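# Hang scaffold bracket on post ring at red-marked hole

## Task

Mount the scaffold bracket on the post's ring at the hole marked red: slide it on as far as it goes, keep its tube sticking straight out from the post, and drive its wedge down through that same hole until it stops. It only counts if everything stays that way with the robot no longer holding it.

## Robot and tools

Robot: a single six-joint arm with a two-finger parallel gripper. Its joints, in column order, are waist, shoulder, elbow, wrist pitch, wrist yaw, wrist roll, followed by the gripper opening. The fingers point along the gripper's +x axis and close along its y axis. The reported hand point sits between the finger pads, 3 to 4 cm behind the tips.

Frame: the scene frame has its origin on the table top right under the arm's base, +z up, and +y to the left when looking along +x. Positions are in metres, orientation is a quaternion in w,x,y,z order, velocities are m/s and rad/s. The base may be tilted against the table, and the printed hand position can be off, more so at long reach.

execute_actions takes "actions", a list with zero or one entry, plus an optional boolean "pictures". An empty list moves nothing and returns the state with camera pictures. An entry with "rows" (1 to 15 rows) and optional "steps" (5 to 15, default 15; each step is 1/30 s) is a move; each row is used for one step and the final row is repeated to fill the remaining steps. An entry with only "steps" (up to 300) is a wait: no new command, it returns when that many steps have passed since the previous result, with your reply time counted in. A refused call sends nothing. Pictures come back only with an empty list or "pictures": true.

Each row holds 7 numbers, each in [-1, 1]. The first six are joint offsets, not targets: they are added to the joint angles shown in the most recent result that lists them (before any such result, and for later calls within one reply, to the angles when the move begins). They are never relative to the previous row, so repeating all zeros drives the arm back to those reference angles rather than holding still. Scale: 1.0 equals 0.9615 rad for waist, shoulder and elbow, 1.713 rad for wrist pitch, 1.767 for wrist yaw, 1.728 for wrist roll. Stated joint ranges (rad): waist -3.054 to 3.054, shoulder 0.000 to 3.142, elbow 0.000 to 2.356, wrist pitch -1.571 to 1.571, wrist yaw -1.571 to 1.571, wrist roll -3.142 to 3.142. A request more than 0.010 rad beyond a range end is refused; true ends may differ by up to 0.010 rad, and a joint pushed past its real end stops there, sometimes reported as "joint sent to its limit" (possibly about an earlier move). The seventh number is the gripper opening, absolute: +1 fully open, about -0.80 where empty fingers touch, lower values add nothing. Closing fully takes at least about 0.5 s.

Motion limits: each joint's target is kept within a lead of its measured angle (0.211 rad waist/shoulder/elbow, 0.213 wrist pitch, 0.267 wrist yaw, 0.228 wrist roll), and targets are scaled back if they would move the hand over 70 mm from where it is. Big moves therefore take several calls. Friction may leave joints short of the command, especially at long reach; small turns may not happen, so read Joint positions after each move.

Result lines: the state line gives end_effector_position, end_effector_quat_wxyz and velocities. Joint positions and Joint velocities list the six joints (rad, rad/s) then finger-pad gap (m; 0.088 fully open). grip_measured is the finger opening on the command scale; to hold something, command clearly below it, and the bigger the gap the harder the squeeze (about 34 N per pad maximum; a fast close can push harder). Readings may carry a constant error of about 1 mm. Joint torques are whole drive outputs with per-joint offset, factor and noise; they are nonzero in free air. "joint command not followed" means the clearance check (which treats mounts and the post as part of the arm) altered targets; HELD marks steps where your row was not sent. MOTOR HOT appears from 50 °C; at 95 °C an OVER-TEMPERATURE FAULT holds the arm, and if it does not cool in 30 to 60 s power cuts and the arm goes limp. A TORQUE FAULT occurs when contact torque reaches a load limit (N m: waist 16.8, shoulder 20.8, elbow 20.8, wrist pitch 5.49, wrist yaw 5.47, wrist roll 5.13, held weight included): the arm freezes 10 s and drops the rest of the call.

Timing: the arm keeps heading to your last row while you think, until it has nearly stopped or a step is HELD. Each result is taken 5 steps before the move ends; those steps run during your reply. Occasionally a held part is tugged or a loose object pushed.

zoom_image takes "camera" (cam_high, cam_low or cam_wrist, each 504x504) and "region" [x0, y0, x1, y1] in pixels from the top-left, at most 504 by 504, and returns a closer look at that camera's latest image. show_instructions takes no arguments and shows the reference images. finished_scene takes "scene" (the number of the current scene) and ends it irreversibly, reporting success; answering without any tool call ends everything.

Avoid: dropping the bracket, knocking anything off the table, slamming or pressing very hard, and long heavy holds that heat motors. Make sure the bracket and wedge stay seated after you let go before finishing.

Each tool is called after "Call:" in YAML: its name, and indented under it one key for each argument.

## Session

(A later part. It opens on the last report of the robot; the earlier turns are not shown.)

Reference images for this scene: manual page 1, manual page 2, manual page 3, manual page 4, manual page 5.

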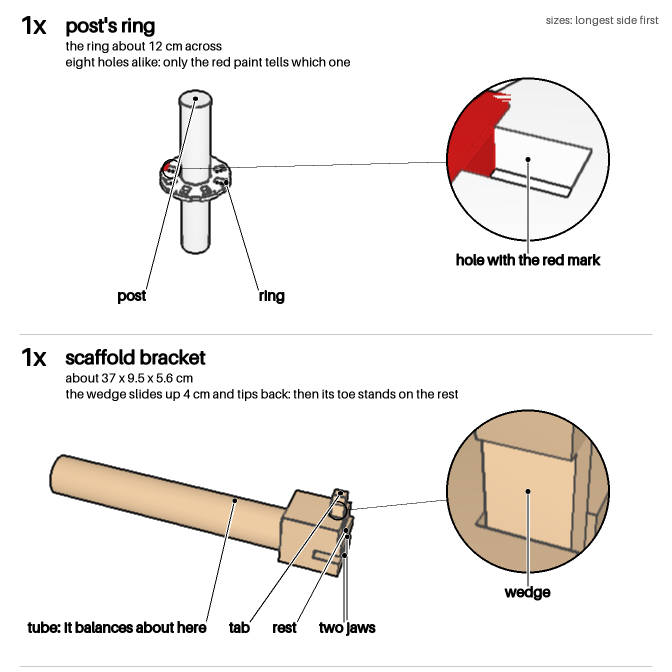

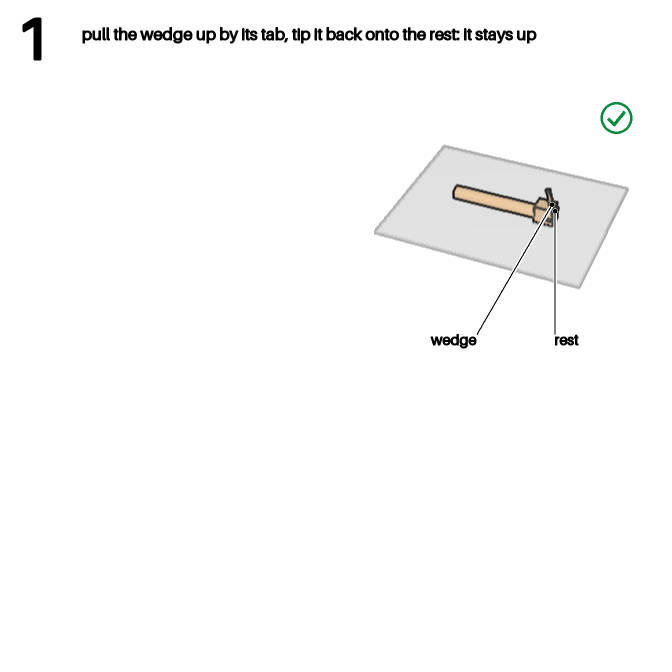

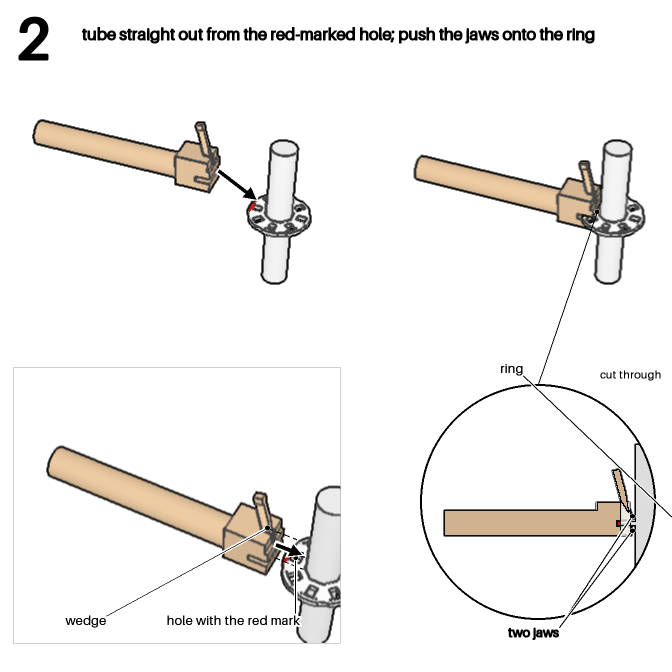

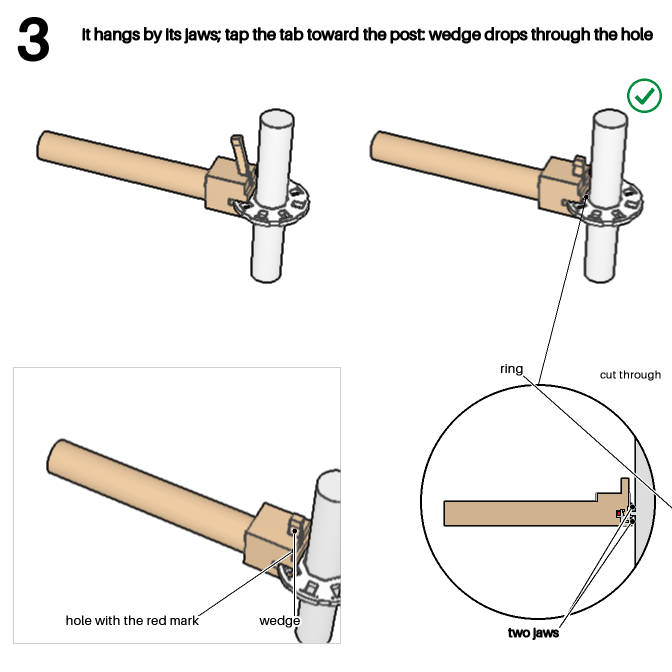

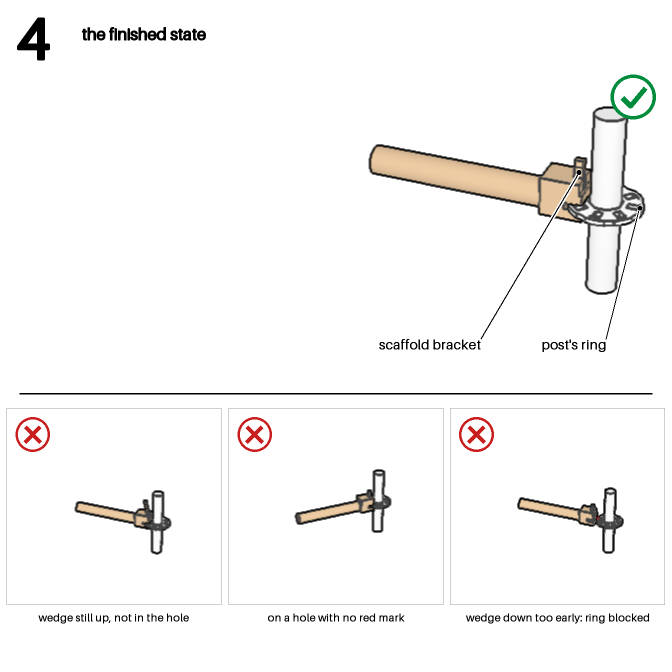

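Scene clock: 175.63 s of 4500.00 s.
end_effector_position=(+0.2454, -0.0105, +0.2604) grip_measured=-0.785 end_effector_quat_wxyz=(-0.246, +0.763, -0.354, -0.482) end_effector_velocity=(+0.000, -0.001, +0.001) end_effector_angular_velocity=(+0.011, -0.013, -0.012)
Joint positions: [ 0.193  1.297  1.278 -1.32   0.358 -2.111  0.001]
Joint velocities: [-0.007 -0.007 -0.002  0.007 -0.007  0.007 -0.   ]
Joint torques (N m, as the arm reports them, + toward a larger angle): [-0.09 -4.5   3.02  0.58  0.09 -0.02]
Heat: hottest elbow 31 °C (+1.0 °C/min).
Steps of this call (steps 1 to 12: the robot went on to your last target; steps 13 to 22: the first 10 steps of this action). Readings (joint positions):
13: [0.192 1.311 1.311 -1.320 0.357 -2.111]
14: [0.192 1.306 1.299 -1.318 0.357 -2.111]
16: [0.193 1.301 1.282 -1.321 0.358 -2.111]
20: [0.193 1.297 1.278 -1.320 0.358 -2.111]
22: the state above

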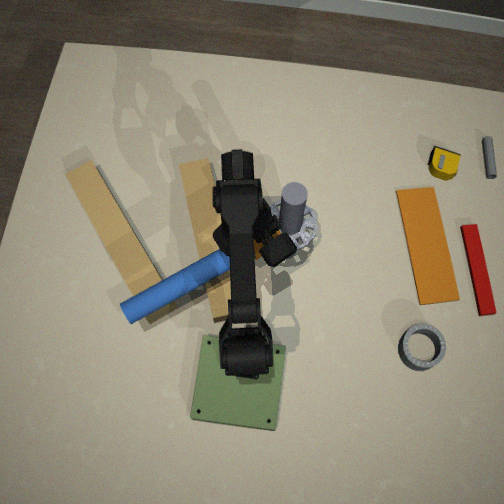

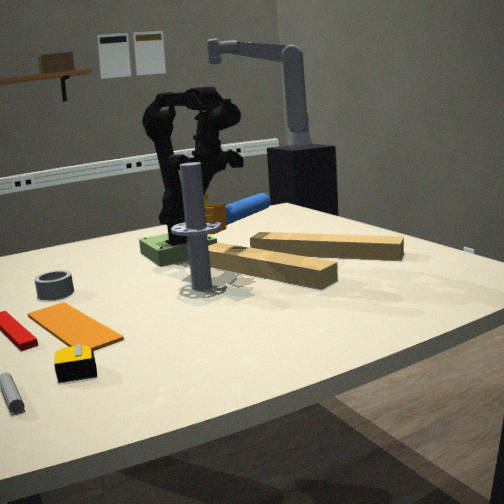

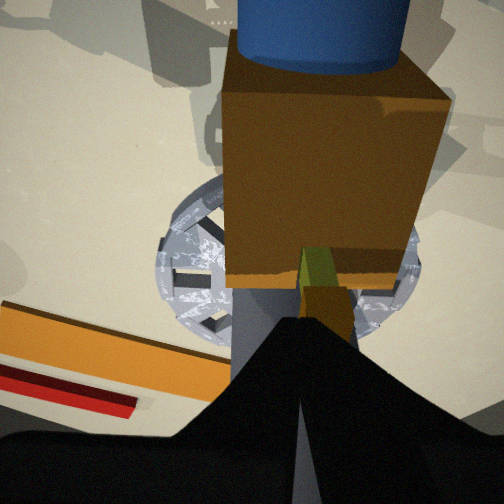

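Call:
zoom_image:
  camera: "cam_low"
  region: [150, 130, 270, 250]

Region (150, 130, 270, 250) of cam_low's 504x504 image, scaled by 4.200, with more detail than that image has.

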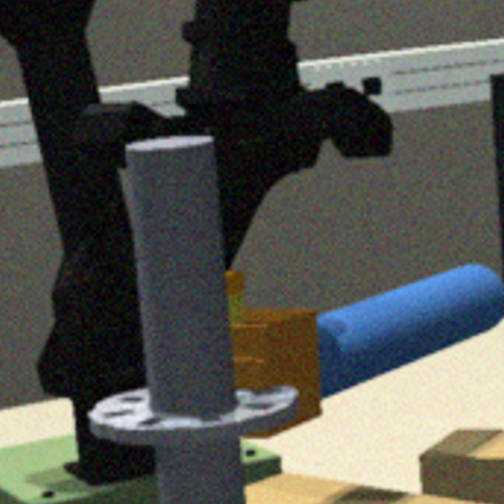

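Call:
show_instructions:

Call:
execute_actions:
  actions:
    - {"rows": [[0,-0.012,-0.045,0.03,0,0,-1]], "steps": 15}
  pictures: true

Reference images for this scene: manual page 1, manual page 2, manual page 3, manual page 4, manual page 5.

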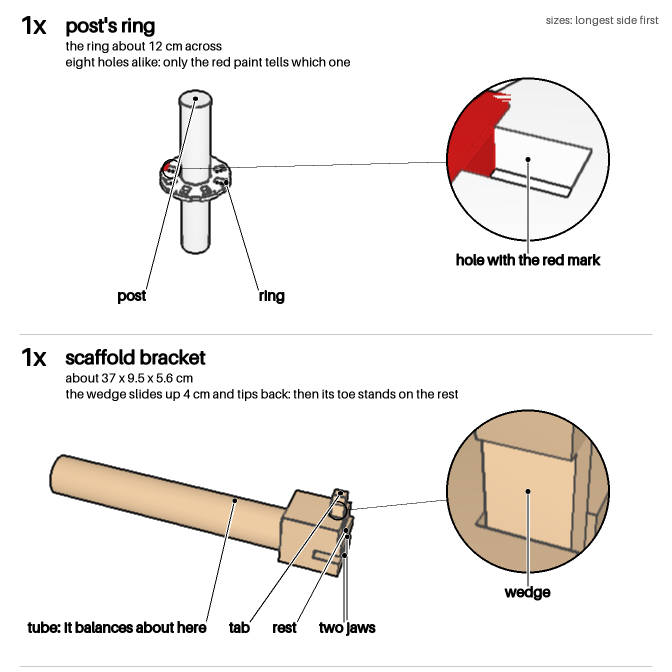

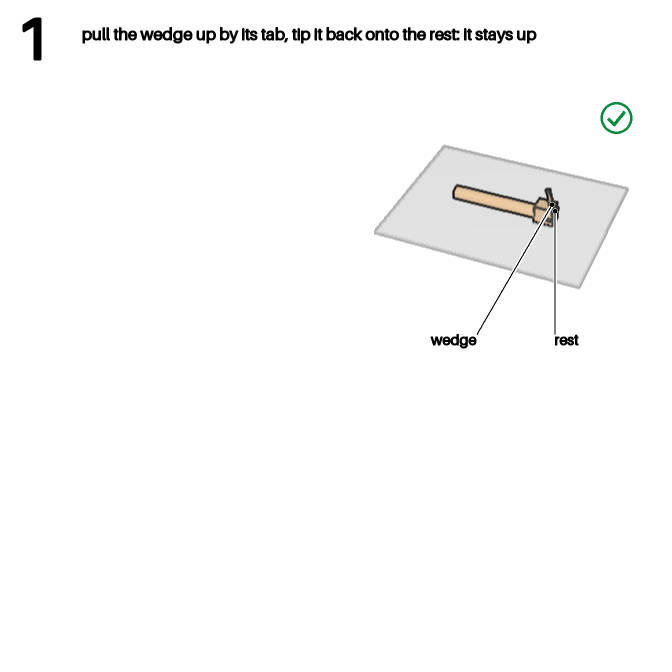

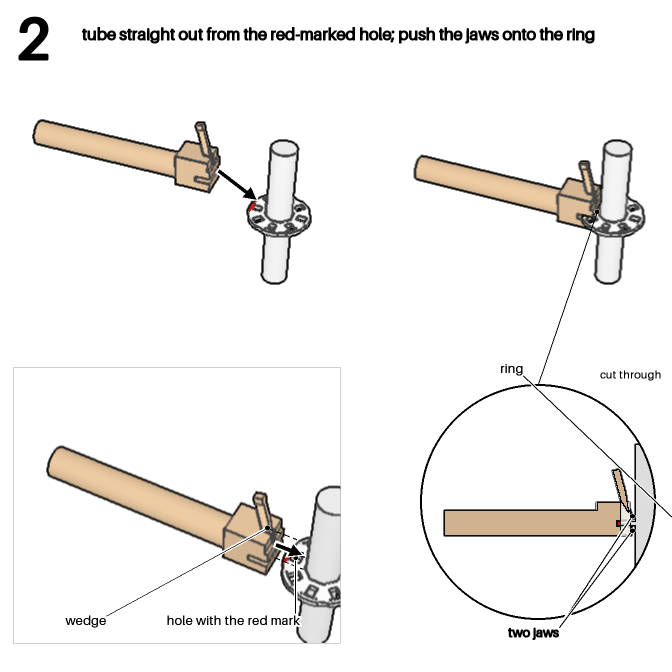

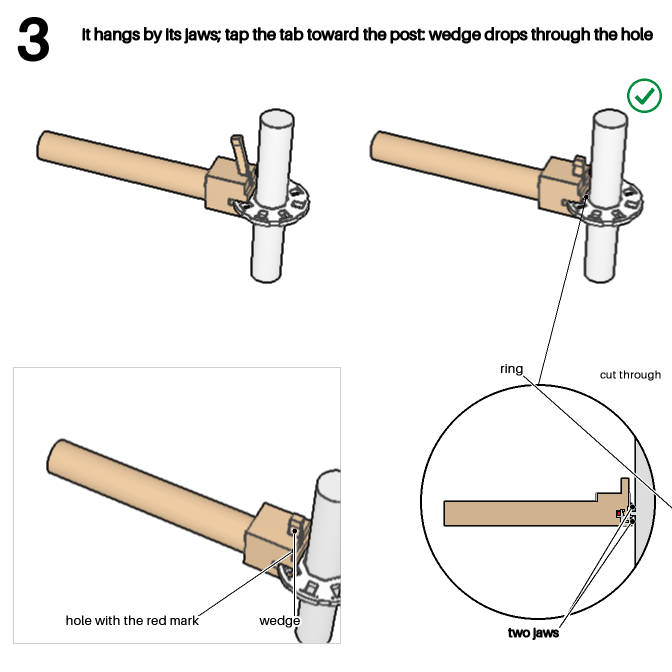

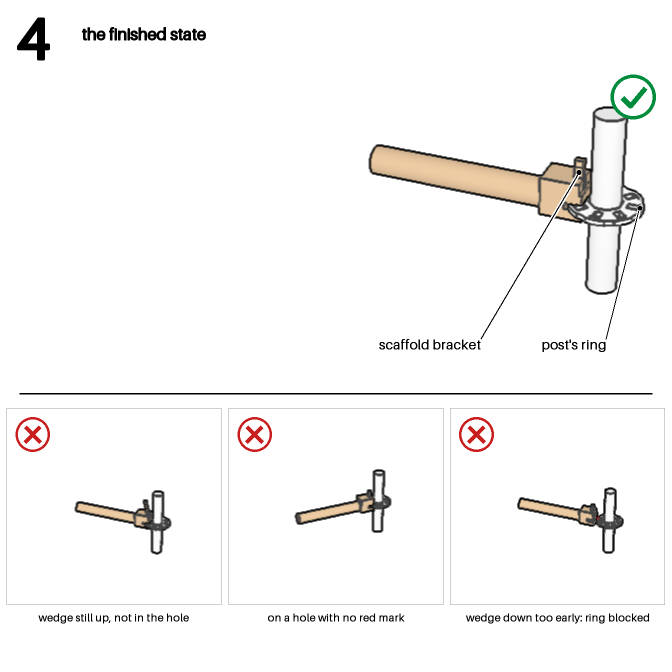

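Scene clock: 176.37 s of 4500.00 s.
end_effector_position=(+0.2462, -0.0123, +0.2599) grip_measured=-0.785 end_effector_quat_wxyz=(-0.251, +0.770, -0.354, -0.469) end_effector_velocity=(-0.007, -0.001, -0.004) end_effector_angular_velocity=(+0.000, +0.030, +0.006)
Joint positions: [ 0.191  1.275  1.253 -1.287  0.368 -2.111  0.001]
Joint velocities: [-0.002 -0.007 -0.012 -0.022 -0.007 -0.007 -0.   ]
Joint torques (N m, as the arm reports them, + toward a larger angle): [ 0.14 -2.91  3.22  2.13 -0.31 -0.01]
Heat: hottest elbow 31 °C (+1.0 °C/min).
Steps of this call (steps 1 to 5: the last 5 steps of your previous action; steps 6 to 12: the robot went on to your last target; steps 13 to 22: the first 10 steps of this action). Readings (joint positions):
13: [0.193 1.294 1.274 -1.316 0.359 -2.111]
14: [0.193 1.289 1.267 -1.307 0.362 -2.111]
16: [0.193 1.280 1.258 -1.296 0.365 -2.111]
20: [0.191 1.276 1.253 -1.288 0.368 -2.111]
22: the state above

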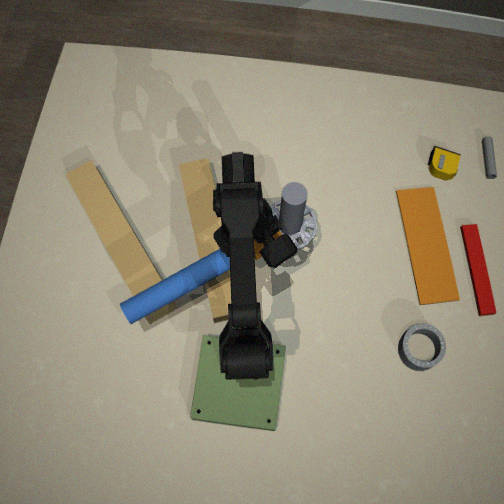

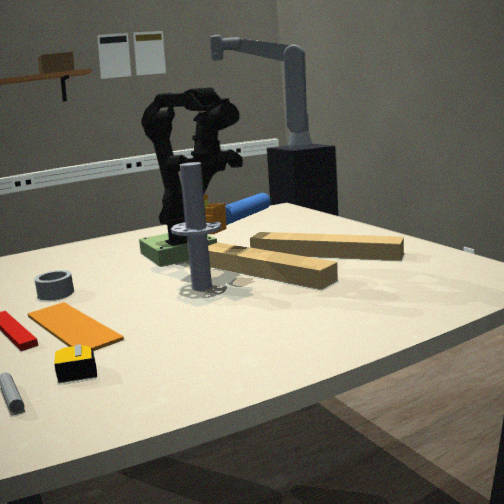

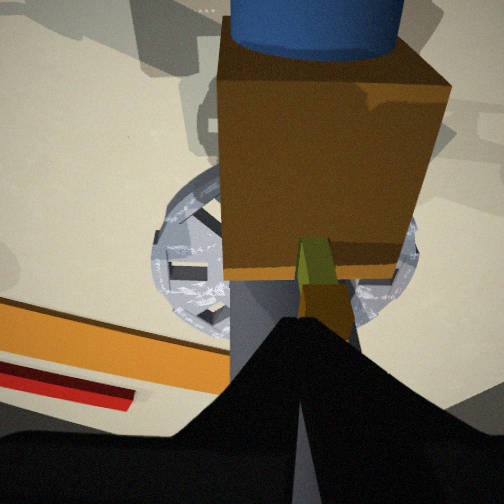

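Call:
execute_actions:
  actions:
    - {"rows": [[0,0.0,0.2,-0.06,0,0,-1]], "steps": 15}

Call:
execute_actions:
  actions:
    - {"rows": [[0.2,0.15,0.1,0,0,0,-1]], "steps": 15}
  pictures: true

Scene clock: 176.93 s of 4500.00 s.
end_effector_position=(+0.2482, -0.0118, +0.3109) grip_measured=-0.785 end_effector_quat_wxyz=(-0.274, +0.788, -0.337, -0.436) end_effector_velocity=(-0.013, -0.003, -0.016) end_effector_angular_velocity=(-0.019, +0.136, +0.002)
Joint positions: [ 0.191  1.27   1.437 -1.383  0.366 -2.111  0.001]
Joint velocities: [-0.007  0.037 -0.002 -0.095 -0.007 -0.007 -0.   ]
Joint torques (N m, as the arm reports them, + toward a larger angle): [-0.06 -3.62  5.23  0.9   0.24  0.  ]
Heat: hottest elbow 31 °C (+1.0 °C/min).
Steps of this call (steps 1 to 5: the last 5 steps of your previous action; steps 6 to 7: the robot went on to your last target; steps 8 to 17: the first 10 steps of this action). Readings (joint positions):
8: [0.191 1.275 1.277 -1.306 0.365 -2.111]
9: [0.191 1.285 1.316 -1.331 0.363 -2.111]
11: [0.191 1.286 1.386 -1.349 0.363 -2.111]
15: [0.191 1.269 1.436 -1.379 0.366 -2.111]
17: the state above

Scene clock: 177.43 s of 4500.00 s.
end_effector_position=(+0.2743, +0.0463, +0.3017) grip_measured=-0.785 end_effector_quat_wxyz=(-0.215, +0.805, -0.273, -0.480) end_effector_velocity=(+0.003, +0.005, +0.022) end_effector_angular_velocity=(+0.044, -0.051, +0.003)
Joint positions: [ 0.379  1.414  1.521 -1.384  0.365 -2.111  0.001]
Joint velocities: [ 0.002 -0.002  0.081 -0.022 -0.022  0.007 -0.   ]
Joint torques (N m, as the arm reports them, + toward a larger angle): [ 0.22 -5.2   5.41  0.84  0.19  0.  ]
Heat: hottest elbow 31 °C (+1.0 °C/min).
Steps of this call (steps 1 to 5: the last 5 steps of your previous action; steps 6 to 15: the first 10 steps of this action, its rows measured from where the robot was after step 5). Readings (joint positions):
5: [0.191 1.271 1.438 -1.386 0.366 -2.111]
6: [0.211 1.291 1.451 -1.401 0.376 -2.111]
7: [0.260 1.317 1.478 -1.401 0.376 -2.111]
9: [0.337 1.371 1.513 -1.376 0.366 -2.111]
13: [0.377 1.414 1.517 -1.384 0.365 -2.111]
15: the state above

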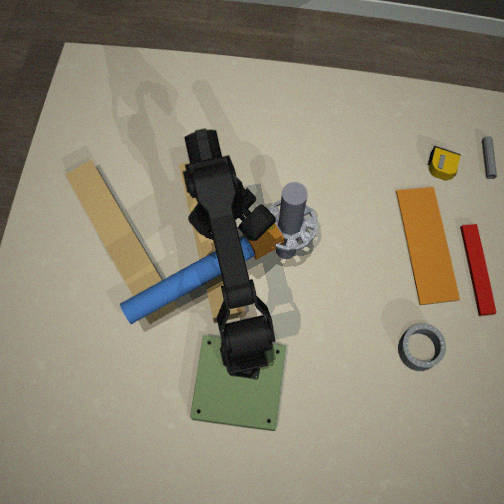

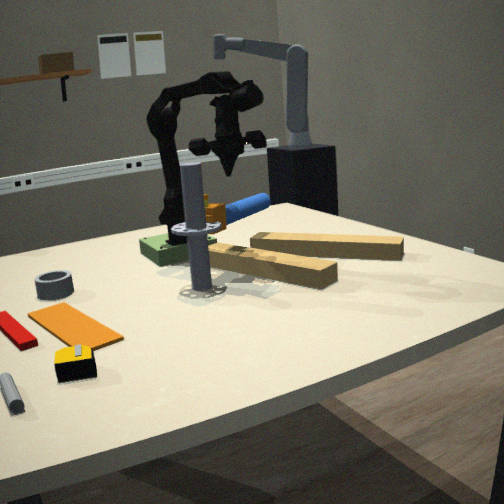

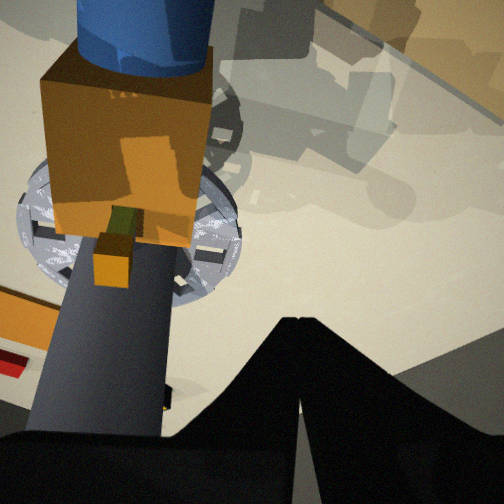

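Call:
zoom_image:
  camera: "cam_low"
  region: [150, 130, 270, 250]

Region (150, 130, 270, 250) of cam_low's 504x504 image, scaled by 4.200, with more detail than that image has.

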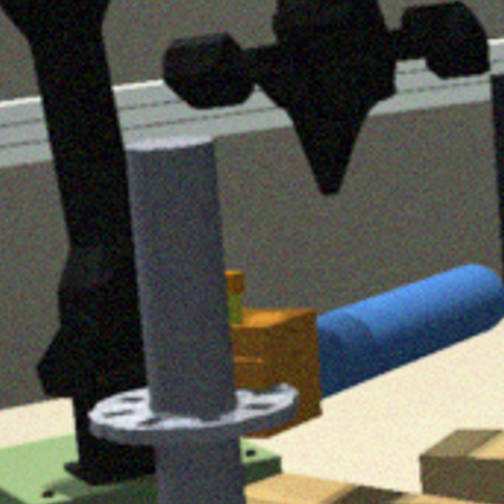

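Call:
finished_scene:
  scene: 2

The scene is finished: the task was done.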